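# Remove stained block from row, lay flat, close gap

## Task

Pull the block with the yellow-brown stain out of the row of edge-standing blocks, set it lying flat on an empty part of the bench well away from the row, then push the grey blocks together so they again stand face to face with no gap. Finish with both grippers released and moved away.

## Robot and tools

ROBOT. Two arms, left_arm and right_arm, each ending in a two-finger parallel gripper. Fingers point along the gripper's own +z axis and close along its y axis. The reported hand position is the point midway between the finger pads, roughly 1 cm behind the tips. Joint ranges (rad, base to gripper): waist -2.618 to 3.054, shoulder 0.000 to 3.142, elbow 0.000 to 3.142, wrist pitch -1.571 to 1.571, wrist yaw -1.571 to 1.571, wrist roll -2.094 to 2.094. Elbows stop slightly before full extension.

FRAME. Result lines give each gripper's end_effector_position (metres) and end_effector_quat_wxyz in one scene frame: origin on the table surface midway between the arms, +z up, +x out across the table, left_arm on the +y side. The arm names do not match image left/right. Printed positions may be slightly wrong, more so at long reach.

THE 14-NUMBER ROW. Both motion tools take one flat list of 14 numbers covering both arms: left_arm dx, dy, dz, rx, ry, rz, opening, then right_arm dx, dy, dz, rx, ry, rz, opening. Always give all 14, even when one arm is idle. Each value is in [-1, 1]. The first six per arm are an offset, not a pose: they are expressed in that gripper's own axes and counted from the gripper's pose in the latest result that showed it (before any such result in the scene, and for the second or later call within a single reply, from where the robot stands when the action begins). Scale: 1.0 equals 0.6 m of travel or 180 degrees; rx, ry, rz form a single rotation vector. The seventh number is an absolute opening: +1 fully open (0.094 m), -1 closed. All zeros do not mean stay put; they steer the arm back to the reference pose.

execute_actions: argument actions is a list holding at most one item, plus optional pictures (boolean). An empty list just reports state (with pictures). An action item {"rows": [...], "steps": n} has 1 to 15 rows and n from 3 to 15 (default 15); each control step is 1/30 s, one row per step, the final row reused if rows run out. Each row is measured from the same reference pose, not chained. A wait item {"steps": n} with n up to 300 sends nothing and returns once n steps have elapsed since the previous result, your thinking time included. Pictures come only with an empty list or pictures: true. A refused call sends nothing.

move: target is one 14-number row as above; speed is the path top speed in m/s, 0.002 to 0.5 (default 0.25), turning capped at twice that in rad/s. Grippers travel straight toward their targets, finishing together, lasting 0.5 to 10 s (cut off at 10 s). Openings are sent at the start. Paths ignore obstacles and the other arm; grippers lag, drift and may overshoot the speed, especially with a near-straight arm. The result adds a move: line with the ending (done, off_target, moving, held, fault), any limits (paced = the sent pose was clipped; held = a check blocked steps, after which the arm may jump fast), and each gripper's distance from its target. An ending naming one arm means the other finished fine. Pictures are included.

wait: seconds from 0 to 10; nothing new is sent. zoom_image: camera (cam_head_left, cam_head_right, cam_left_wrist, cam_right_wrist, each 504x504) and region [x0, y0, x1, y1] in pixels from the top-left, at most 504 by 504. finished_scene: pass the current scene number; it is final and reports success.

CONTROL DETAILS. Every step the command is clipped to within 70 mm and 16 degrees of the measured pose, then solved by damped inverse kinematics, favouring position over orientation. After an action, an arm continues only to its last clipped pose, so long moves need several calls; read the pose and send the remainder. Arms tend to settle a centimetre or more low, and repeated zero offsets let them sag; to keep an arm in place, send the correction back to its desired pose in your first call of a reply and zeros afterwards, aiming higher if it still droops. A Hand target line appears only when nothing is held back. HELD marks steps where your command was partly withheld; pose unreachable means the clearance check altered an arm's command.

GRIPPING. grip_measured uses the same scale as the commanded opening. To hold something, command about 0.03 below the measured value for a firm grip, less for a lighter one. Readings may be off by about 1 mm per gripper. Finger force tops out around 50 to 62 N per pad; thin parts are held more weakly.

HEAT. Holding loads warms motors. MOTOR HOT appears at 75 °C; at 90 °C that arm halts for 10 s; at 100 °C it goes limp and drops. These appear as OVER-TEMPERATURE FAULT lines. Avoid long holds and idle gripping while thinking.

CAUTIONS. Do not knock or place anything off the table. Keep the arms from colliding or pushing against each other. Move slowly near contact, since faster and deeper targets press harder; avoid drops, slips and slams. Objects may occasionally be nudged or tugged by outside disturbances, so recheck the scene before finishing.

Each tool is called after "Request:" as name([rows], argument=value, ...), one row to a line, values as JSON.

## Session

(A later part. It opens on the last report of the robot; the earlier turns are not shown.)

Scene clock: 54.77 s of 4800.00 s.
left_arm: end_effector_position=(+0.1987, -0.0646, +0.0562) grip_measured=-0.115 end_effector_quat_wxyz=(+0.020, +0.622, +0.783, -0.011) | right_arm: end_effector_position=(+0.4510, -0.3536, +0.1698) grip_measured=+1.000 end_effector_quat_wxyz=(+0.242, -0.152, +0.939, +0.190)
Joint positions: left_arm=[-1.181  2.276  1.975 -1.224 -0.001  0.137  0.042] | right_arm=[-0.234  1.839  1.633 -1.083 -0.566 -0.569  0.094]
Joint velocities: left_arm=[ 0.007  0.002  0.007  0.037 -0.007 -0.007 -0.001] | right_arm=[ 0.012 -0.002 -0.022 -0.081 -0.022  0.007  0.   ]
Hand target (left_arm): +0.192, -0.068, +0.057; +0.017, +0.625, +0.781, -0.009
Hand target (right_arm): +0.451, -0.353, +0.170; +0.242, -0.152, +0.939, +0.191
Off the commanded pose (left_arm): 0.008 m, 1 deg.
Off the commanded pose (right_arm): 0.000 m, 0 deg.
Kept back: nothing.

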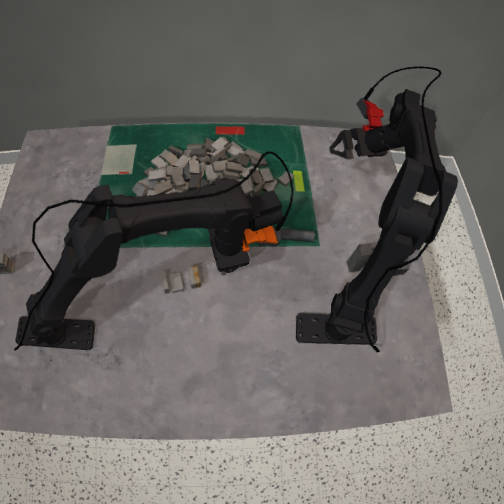

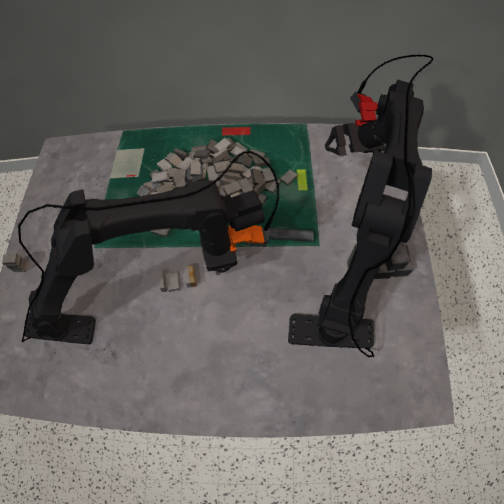

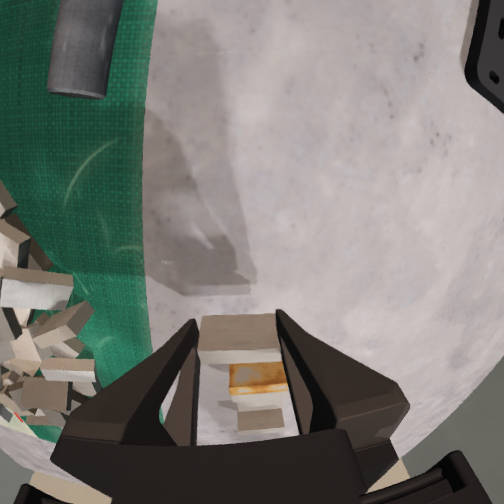

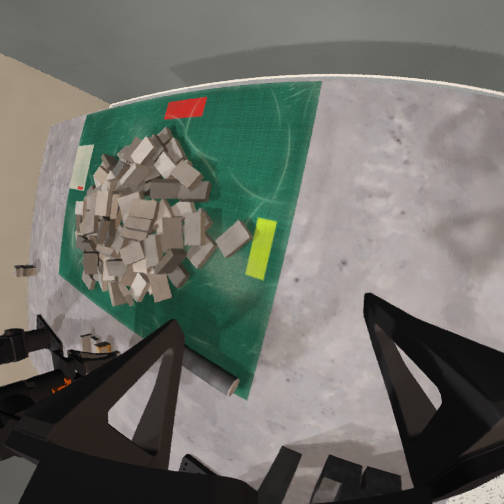

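Set down, release, rise.

Request:
move(target=[0,-0.012,0.052,0,0,0,-0.2,0,0,0,0,0,0,1], speed=0.04)

Request:
move(target=[0,0,0,0,0,0,0.5,0,0,0,0,0,0,1])

Request:
move(target=[0.05,0,-0.17,0,0,0,0.5,0,0,0,0,0,0,1], speed=0.1)

Scene clock: 56.23 s of 4800.00 s.
left_arm: end_effector_position=(+0.1996, -0.0671, +0.0368) grip_measured=-0.115 end_effector_quat_wxyz=(+0.028, +0.620, +0.784, -0.016) | right_arm: end_effector_position=(+0.4509, -0.3538, +0.1697) grip_measured=+1.000 end_effector_quat_wxyz=(+0.241, -0.152, +0.940, +0.190)
Joint positions: left_arm=[-1.181  2.276  1.897 -1.126 -0.001  0.132  0.042] | right_arm=[-0.234  1.839  1.633 -1.083 -0.564 -0.569  0.094]
Joint velocities: left_arm=[-0.012 -0.007  0.012 -0.066 -0.022 -0.051  0.   ] | right_arm=[ 0.002 -0.007 -0.017 -0.007  0.051  0.022  0.   ]
Hand target (left_arm): +0.192, -0.067, +0.025; +0.020, +0.622, +0.783, -0.011
Hand target (right_arm): +0.451, -0.354, +0.170; +0.242, -0.152, +0.939, +0.190
Off the commanded pose (left_arm): 0.014 m, 1 deg.
Off the commanded pose (right_arm): 0.000 m, 0 deg.
Kept back: nothing.
move: off_target (left_arm)

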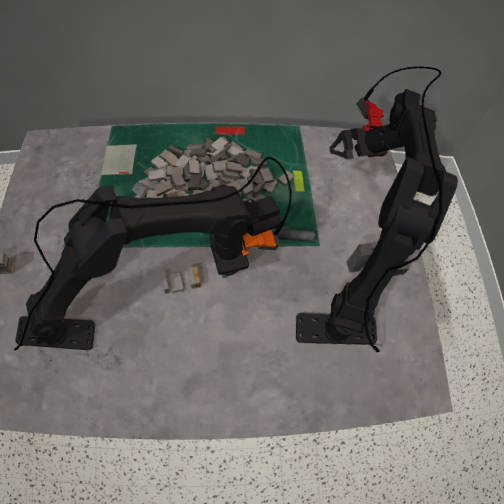

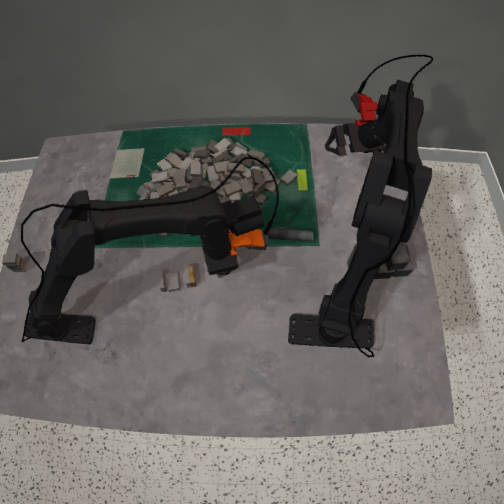

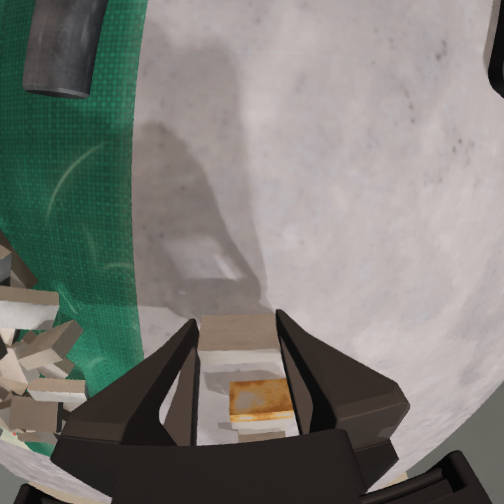

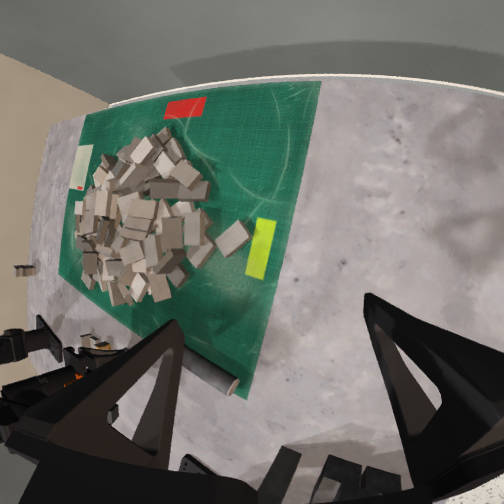

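Scene clock: 56.73 s of 4800.00 s.
left_arm: end_effector_position=(+0.1996, -0.0672, +0.0368) grip_measured=+0.497 end_effector_quat_wxyz=(+0.028, +0.620, +0.784, -0.016) | right_arm: end_effector_position=(+0.4509, -0.3541, +0.1695) grip_measured=+1.000 end_effector_quat_wxyz=(+0.241, -0.152, +0.940, +0.189)
Joint positions: left_arm=[-1.181  2.276  1.897 -1.126 -0.001  0.132  0.07 ] | right_arm=[-0.234  1.839  1.633 -1.083 -0.563 -0.569  0.094]
Joint velocities: left_arm=[ 0.007 -0.017 -0.017  0.037 -0.007  0.037 -0.001] | right_arm=[-0.012 -0.017 -0.002  0.007 -0.007 -0.007  0.   ]
Hand target (left_arm): +0.200, -0.067, +0.037; +0.028, +0.620, +0.784, -0.016
Hand target (right_arm): +0.451, -0.354, +0.170; +0.241, -0.152, +0.940, +0.190
Off the commanded pose (left_arm): 0.000 m, 0 deg.
Off the commanded pose (right_arm): 0.000 m, 0 deg.
Kept back: nothing.
move: done

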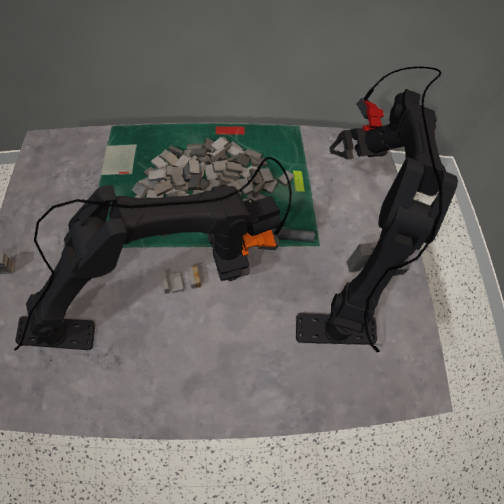

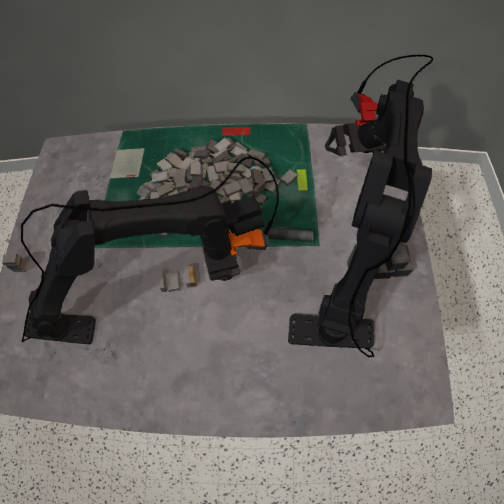

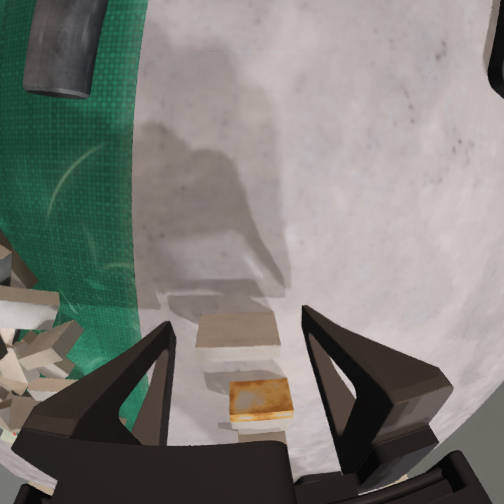

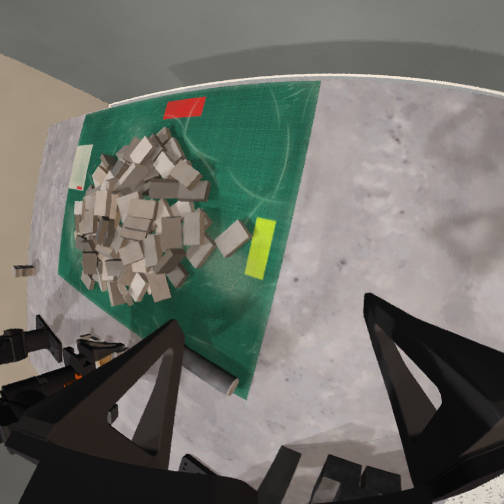

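Scene clock: 58.37 s of 4800.00 s.
left_arm: end_effector_position=(+0.1869, -0.0338, +0.1261) grip_measured=+0.497 end_effector_quat_wxyz=(+0.022, +0.620, +0.784, -0.013) | right_arm: end_effector_position=(+0.4509, -0.3543, +0.1694) grip_measured=+1.000 end_effector_quat_wxyz=(+0.241, -0.152, +0.940, +0.188)
Joint positions: left_arm=[-1.181  2.123  2.005 -1.402 -0.001  0.132  0.07 ] | right_arm=[-0.234  1.839  1.633 -1.083 -0.561 -0.569  0.094]
Joint velocities: left_arm=[-0.002  0.002 -0.012 -0.007 -0.022 -0.007 -0.   ] | right_arm=[-0.007  0.002 -0.007  0.022 -0.051  0.037  0.   ]
Hand target (left_arm): +0.189, -0.032, +0.137; +0.029, +0.620, +0.784, -0.016
Hand target (right_arm): +0.451, -0.354, +0.170; +0.241, -0.152, +0.940, +0.189
Off the commanded pose (left_arm): 0.011 m, 1 deg.
Off the commanded pose (right_arm): 0.000 m, 0 deg.
Kept back: nothing.
move: off_target (left_arm)

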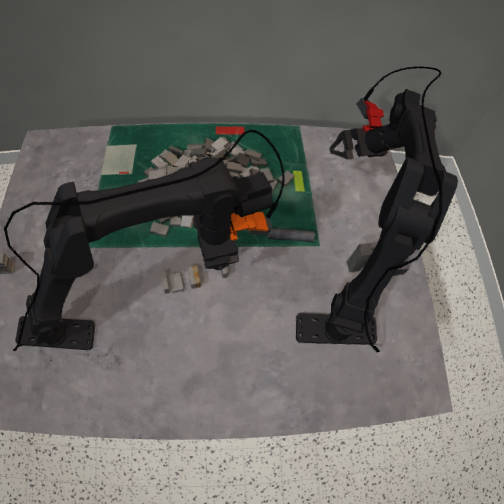

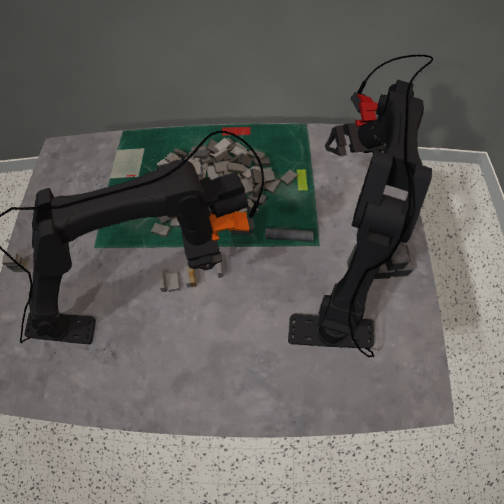

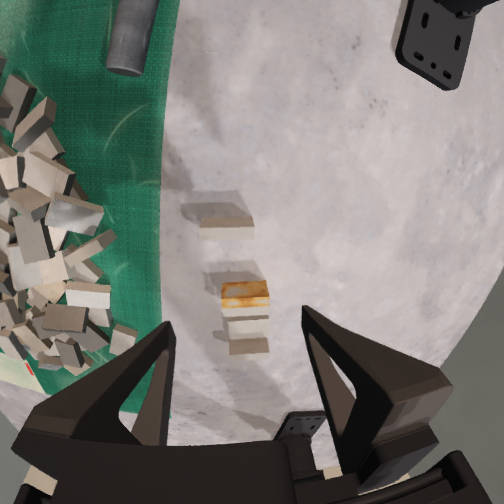

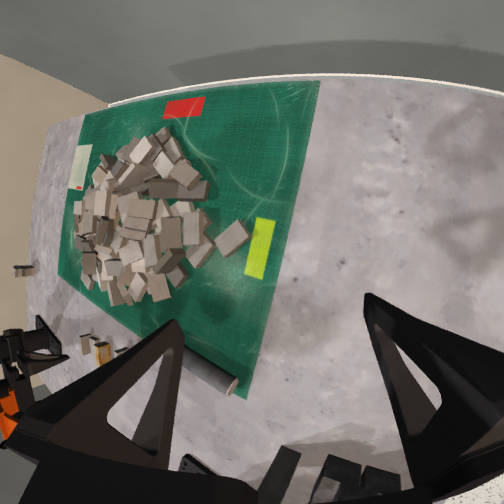

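Request:
move(target=[0.058,-0.018,0.125,0,0,0,0.5,0,0,0,0,0,0,1], speed=0.08)

Request:
move(target=[0,0,0.045,0,0,0,0.5,0,0,0,0,0,0,1], speed=0.04)

Scene clock: 60.23 s of 4800.00 s.
left_arm: end_effector_position=(+0.1755, -0.0041, +0.0450) grip_measured=+0.497 end_effector_quat_wxyz=(+0.013, +0.619, +0.785, -0.007) | right_arm: end_effector_position=(+0.4508, -0.3545, +0.1692) grip_measured=+1.000 end_effector_quat_wxyz=(+0.240, -0.152, +0.940, +0.188)
Joint positions: left_arm=[-1.181  2.033  1.547 -1.055 -0.001  0.129  0.07 ] | right_arm=[-0.234  1.839  1.633 -1.083 -0.559 -0.569  0.094]
Joint velocities: left_arm=[-0.022 -0.007 -0.007  0.007  0.007  0.037 -0.001] | right_arm=[-0.017  0.012  0.007 -0.007 -0.037  0.022  0.   ]
Hand target (left_arm): +0.170, -0.006, +0.049; +0.022, +0.620, +0.784, -0.013
Hand target (right_arm): +0.451, -0.354, +0.169; +0.241, -0.152, +0.940, +0.188
Off the commanded pose (left_arm): 0.007 m, 1 deg.
Off the commanded pose (right_arm): 0.000 m, 0 deg.
Kept back: nothing.
move: done

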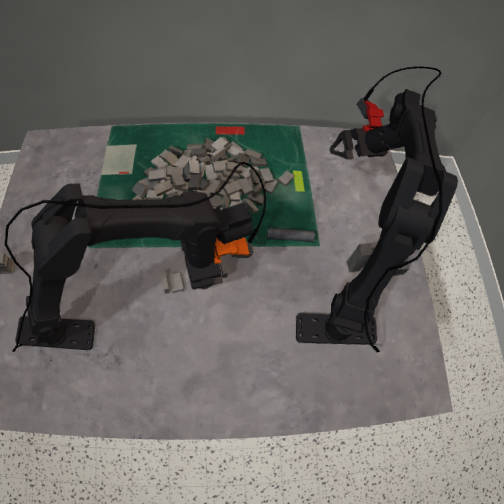

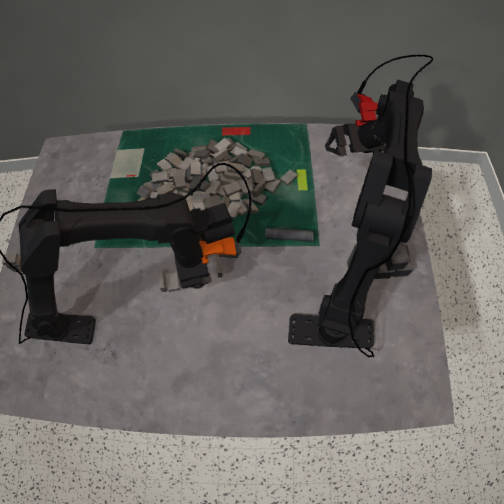

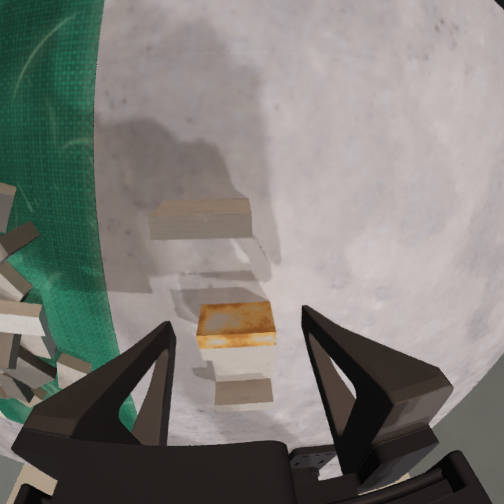

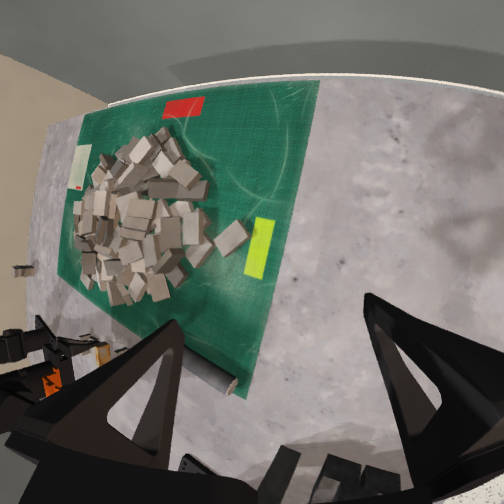

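Scene clock: 61.30 s of 4800.00 s.
left_arm: end_effector_position=(+0.1771, -0.0081, +0.0287) grip_measured=+0.497 end_effector_quat_wxyz=(+0.021, +0.619, +0.785, -0.012) | right_arm: end_effector_position=(+0.4508, -0.3548, +0.1691) grip_measured=+1.000 end_effector_quat_wxyz=(+0.240, -0.152, +0.940, +0.187)
Joint positions: left_arm=[-1.181  2.049  1.502 -0.976 -0.001  0.129  0.07 ] | right_arm=[-0.234  1.839  1.633 -1.083 -0.558 -0.569  0.094]
Joint velocities: left_arm=[ 0.002 -0.017 -0.007  0.037 -0.037  0.022 -0.002] | right_arm=[-0.007  0.012  0.012 -0.037 -0.037 -0.051  0.   ]
Hand target (left_arm): +0.176, -0.004, +0.018; +0.013, +0.619, +0.785, -0.007
Hand target (right_arm): +0.451, -0.355, +0.169; +0.240, -0.152, +0.940, +0.187
Off the commanded pose (left_arm): 0.011 m, 1 deg.
Off the commanded pose (right_arm): 0.000 m, 0 deg.
Kept back: nothing.
move: off_target (left_arm)

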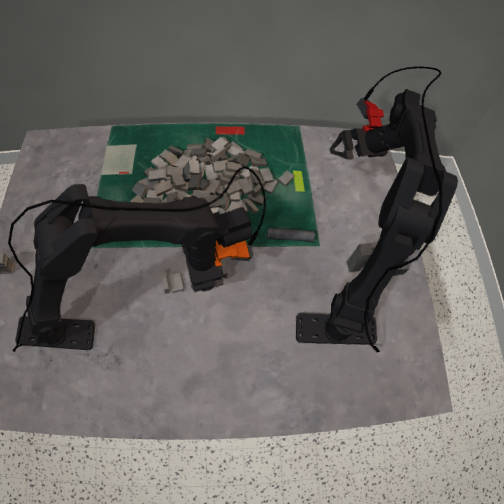

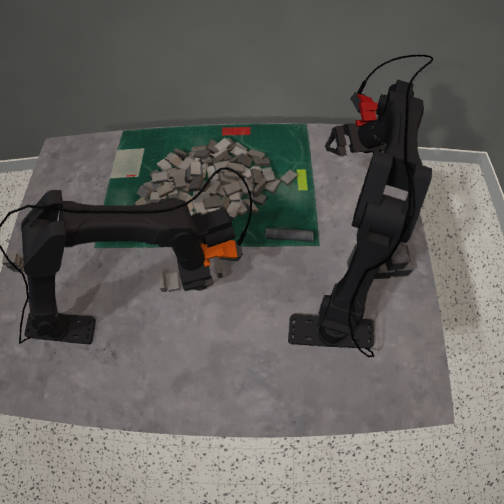

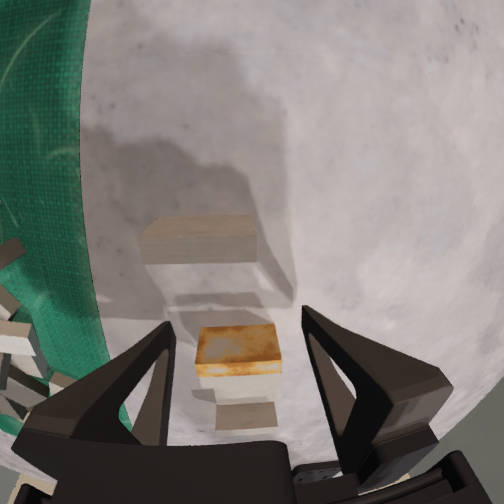

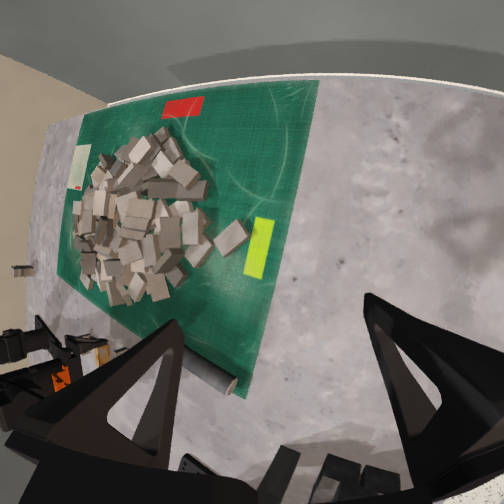

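Request:
move(target=[0.02,0,0,0,0,0,0.5,0,0,0,0,0,0,1], speed=0.03)

Request:
move(target=[0,0,0,0,0,0,-0.2,0,0,0,0,0,0,1])

Request:
move(target=[-0.01,0,-0.06,0,0,0,-0.2,0,0,0,0,0,0,1], speed=0.04)

Scene clock: 62.27 s of 4800.00 s.
left_arm: end_effector_position=(+0.1732, +0.0021, +0.0257) grip_measured=+0.497 end_effector_quat_wxyz=(+0.014, +0.619, +0.785, -0.008) | right_arm: end_effector_position=(+0.4507, -0.3550, +0.1689) grip_measured=+1.000 end_effector_quat_wxyz=(+0.240, -0.151, +0.941, +0.186)
Joint positions: left_arm=[-1.181  2.027  1.457 -0.969 -0.001  0.129  0.07 ] | right_arm=[-0.234  1.839  1.633 -1.083 -0.556 -0.569  0.094]
Joint velocities: left_arm=[-0.007 -0.017 -0.002  0.066 -0.007  0.037  0.001] | right_arm=[-0.002 -0.002 -0.002 -0.007 -0.007 -0.007  0.   ]
Hand target (left_arm): +0.174, +0.004, +0.028; +0.021, +0.619, +0.785, -0.012
Hand target (right_arm): +0.451, -0.355, +0.169; +0.240, -0.152, +0.940, +0.187
Off the commanded pose (left_arm): 0.003 m, 1 deg.
Off the commanded pose (right_arm): 0.000 m, 0 deg.
Kept back: nothing.
move: done

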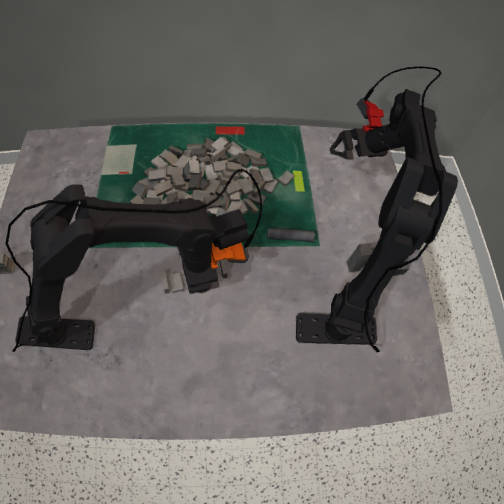

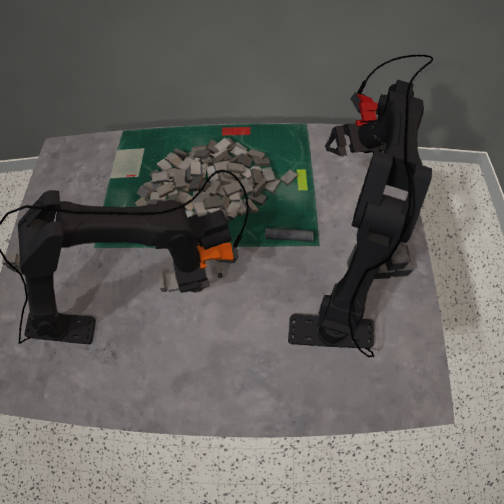

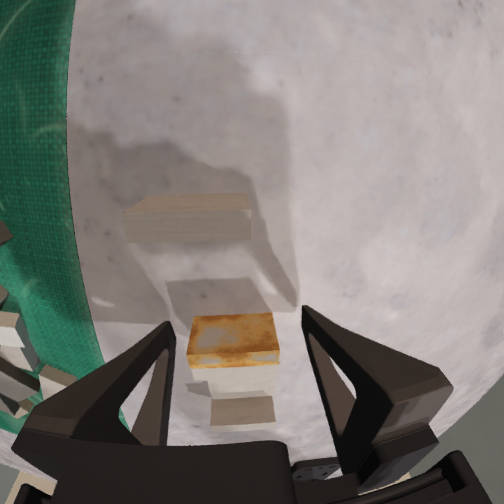

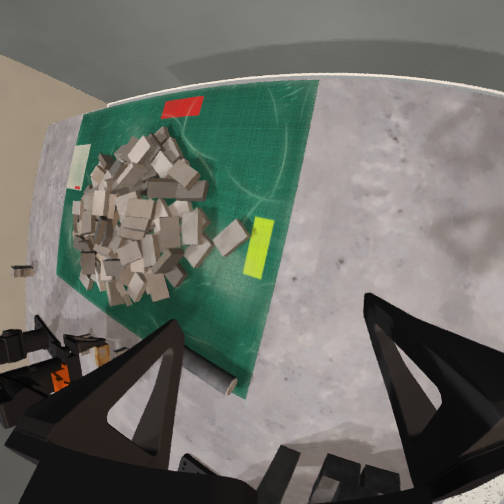

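Scene clock: 62.77 s of 4800.00 s.
left_arm: end_effector_position=(+0.1736, +0.0021, +0.0258) grip_measured=-0.075 end_effector_quat_wxyz=(+0.015, +0.619, +0.785, -0.007) | right_arm: end_effector_position=(+0.4507, -0.3553, +0.1688) grip_measured=+1.000 end_effector_quat_wxyz=(+0.240, -0.151, +0.941, +0.185)
Joint positions: left_arm=[-1.181  2.027  1.457 -0.968 -0.003  0.129  0.043] | right_arm=[-0.234  1.839  1.633 -1.083 -0.555 -0.569  0.094]
Joint velocities: left_arm=[-0.012  0.002 -0.002 -0.051 -0.051  0.037 -0.   ] | right_arm=[ 0.002 -0.002 -0.002 -0.051  0.022 -0.066  0.   ]
Hand target (left_arm): +0.173, +0.002, +0.026; +0.014, +0.619, +0.785, -0.008
Hand target (right_arm): +0.451, -0.355, +0.169; +0.240, -0.151, +0.941, +0.186
Off the commanded pose (left_arm): 0.000 m, 0 deg.
Off the commanded pose (right_arm): 0.000 m, 0 deg.
Kept back: nothing.
move: done

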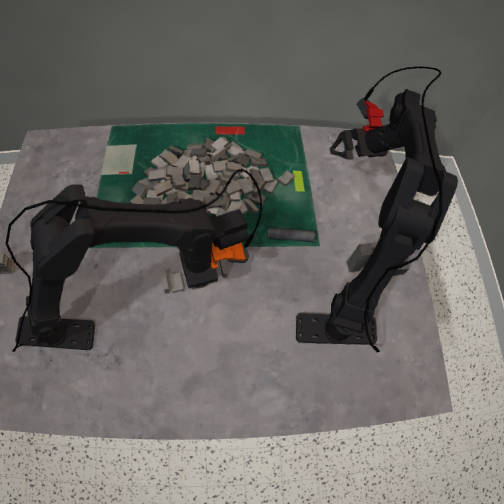

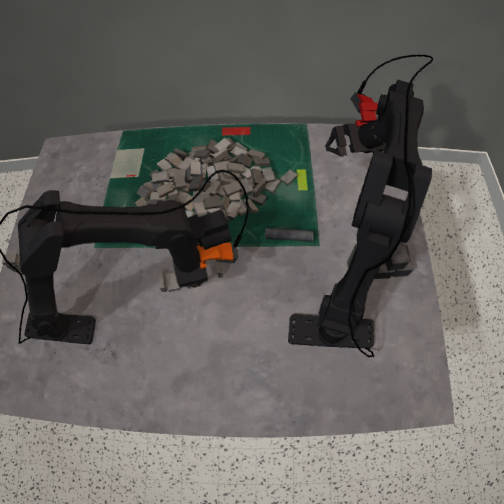

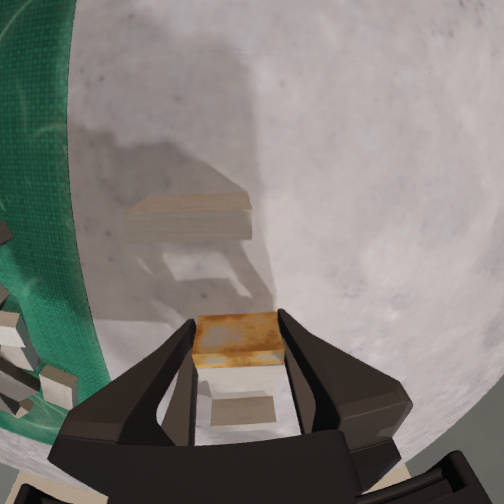

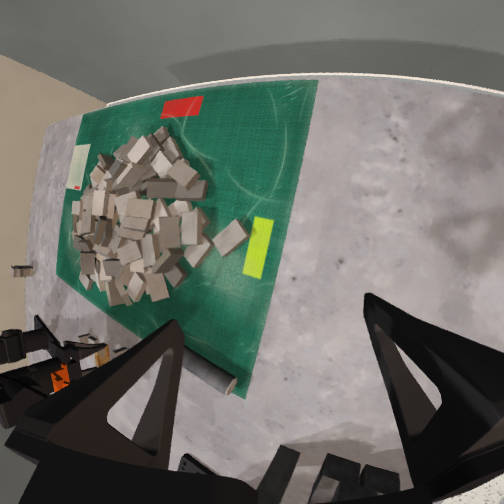

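Scene clock: 64.13 s of 4800.00 s.
left_arm: end_effector_position=(+0.1738, +0.0016, +0.0484) grip_measured=-0.075 end_effector_quat_wxyz=(+0.005, +0.619, +0.785, -0.001) | right_arm: end_effector_position=(+0.4507, -0.3555, +0.1687) grip_measured=+1.000 end_effector_quat_wxyz=(+0.239, -0.151, +0.941, +0.185)
Joint positions: left_arm=[-1.181  2.027  1.551 -1.086 -0.003  0.129  0.043] | right_arm=[-0.234  1.839  1.633 -1.083 -0.553 -0.569  0.094]
Joint velocities: left_arm=[ 0.002  0.002  0.007 -0.066 -0.022 -0.007  0.   ] | right_arm=[ 0.027 -0.017 -0.022 -0.007 -0.007  0.037  0.   ]
Hand target (left_arm): +0.174, -0.003, +0.062; +0.015, +0.619, +0.785, -0.007
Hand target (right_arm): +0.451, -0.355, +0.169; +0.240, -0.151, +0.941, +0.185
Off the commanded pose (left_arm): 0.014 m, 1 deg.
Off the commanded pose (right_arm): 0.000 m, 0 deg.
Kept back: nothing.
move: off_target (left_arm)

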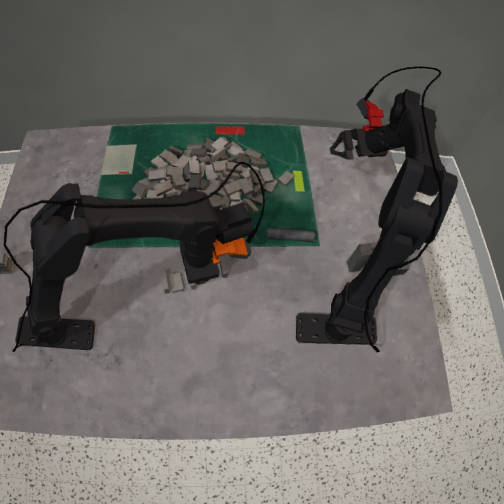

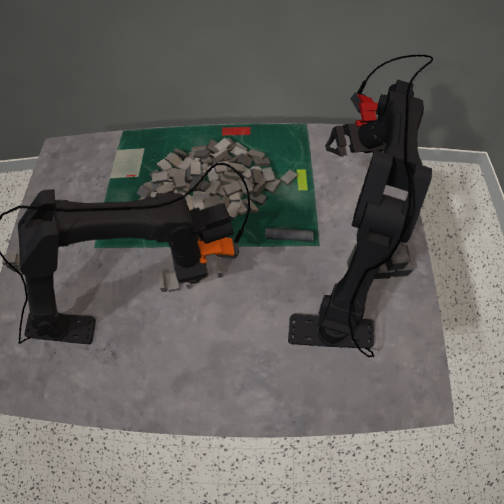

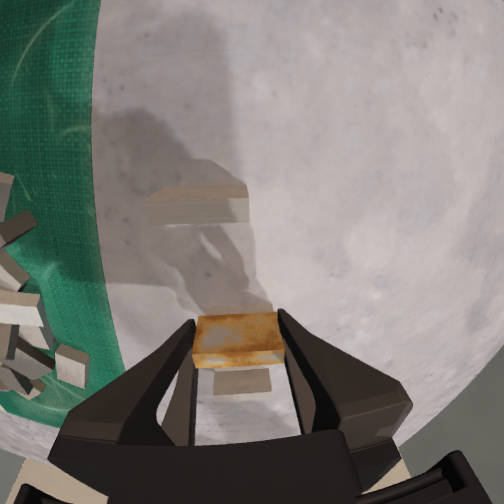

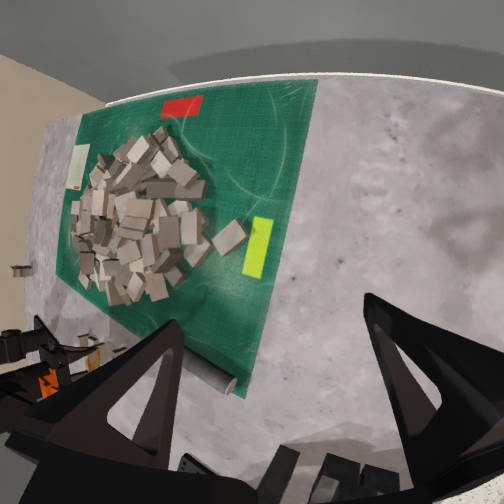

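Request:
move(target=[0,-0.19,-0.02,0,-0.38,0,-0.2,0,0,0,0,0,0,1], speed=0.1)

Scene clock: 70.97 s of 4800.00 s.
left_arm: end_effector_position=(+0.0643, -0.0296, +0.0658) grip_measured=-0.075 end_effector_quat_wxyz=(+0.446, +0.513, +0.644, -0.350) | right_arm: end_effector_position=(+0.4506, -0.3557, +0.1685) grip_measured=+1.000 end_effector_quat_wxyz=(+0.239, -0.151, +0.941, +0.184)
Joint positions: left_arm=[-1.593  1.681  0.334  0.968 -0.261 -0.096  0.043] | right_arm=[-0.234  1.839  1.633 -1.083 -0.551 -0.569  0.094]
Joint velocities: left_arm=[ 0.012  0.017  0.012  0.037 -0.037 -0.022  0.001] | right_arm=[-0.017  0.002  0.002 -0.037  0.007  0.007  0.   ]
Hand target (left_arm): +0.062, -0.025, +0.060; +0.444, +0.515, +0.646, -0.348
Hand target (right_arm): +0.451, -0.355, +0.169; +0.239, -0.151, +0.941, +0.185
Off the commanded pose (left_arm): 0.008 m, 0 deg.
Off the commanded pose (right_arm): 0.000 m, 0 deg.
Kept back: nothing.
move: done

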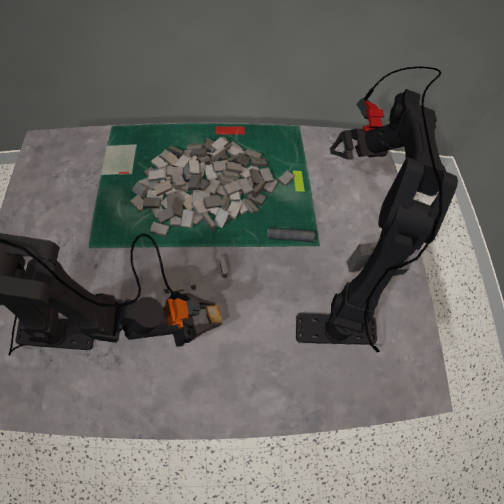

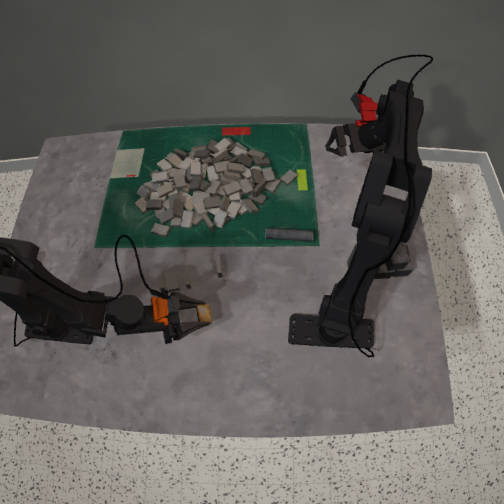

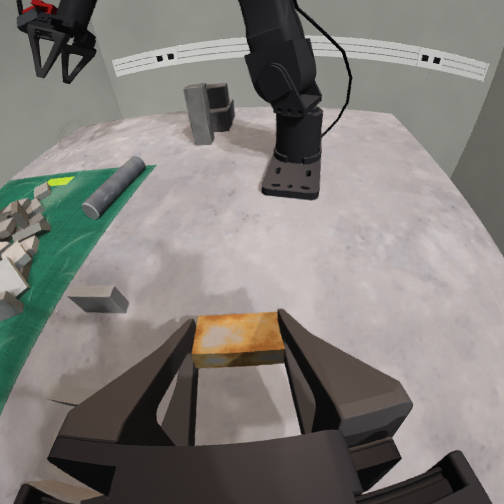

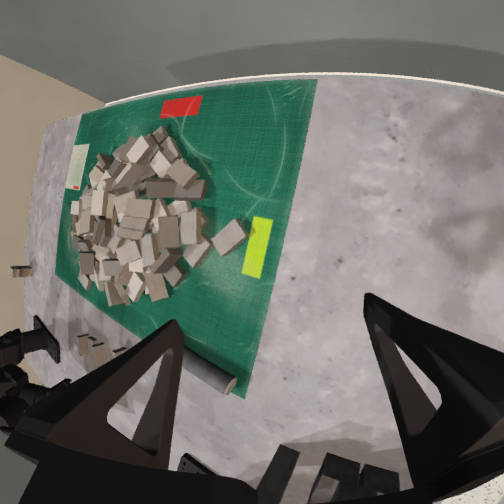

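Request:
move(target=[0.066,0,0.026,0,0,0,-0.2,0,0,0,0,0,0,1], speed=0.04)

Scene clock: 72.57 s of 4800.00 s.
left_arm: end_effector_position=(+0.0641, -0.0349, +0.0280) grip_measured=-0.075 end_effector_quat_wxyz=(+0.447, +0.512, +0.643, -0.352) | right_arm: end_effector_position=(+0.4506, -0.3560, +0.1684) grip_measured=+1.000 end_effector_quat_wxyz=(+0.239, -0.151, +0.942, +0.183)
Joint positions: left_arm=[-1.593  1.952  0.334  1.246 -0.261 -0.096  0.043] | right_arm=[-0.234  1.839  1.633 -1.083 -0.55  -0.569  0.094]
Joint velocities: left_arm=[-0.002  0.017  0.002 -0.095 -0.037  0.007  0.   ] | right_arm=[-0.002  0.012 -0.007 -0.037  0.022  0.066  0.   ]
Hand target (left_arm): +0.065, -0.030, +0.023; +0.446, +0.513, +0.645, -0.350
Hand target (right_arm): +0.451, -0.356, +0.169; +0.239, -0.151, +0.941, +0.184
Off the commanded pose (left_arm): 0.007 m, 0 deg.
Off the commanded pose (right_arm): 0.000 m, 0 deg.
Kept back: nothing.
move: done

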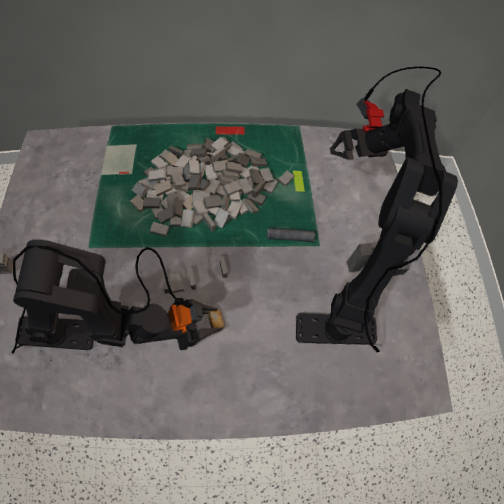

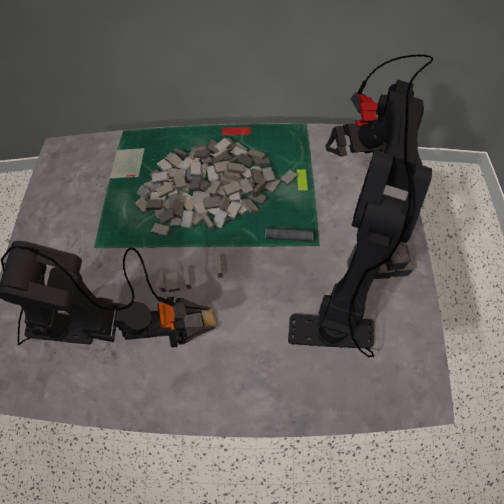

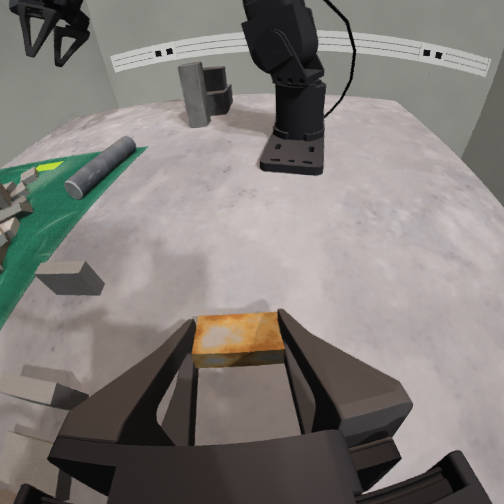

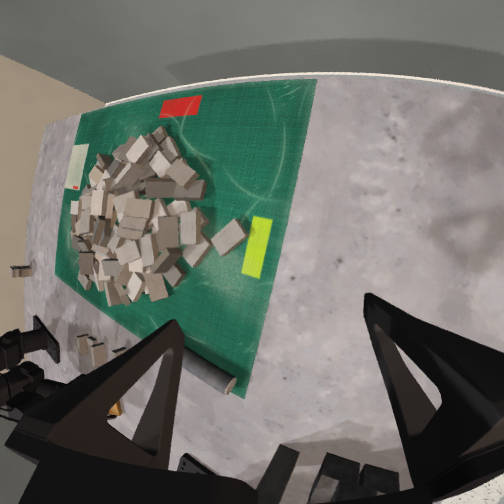

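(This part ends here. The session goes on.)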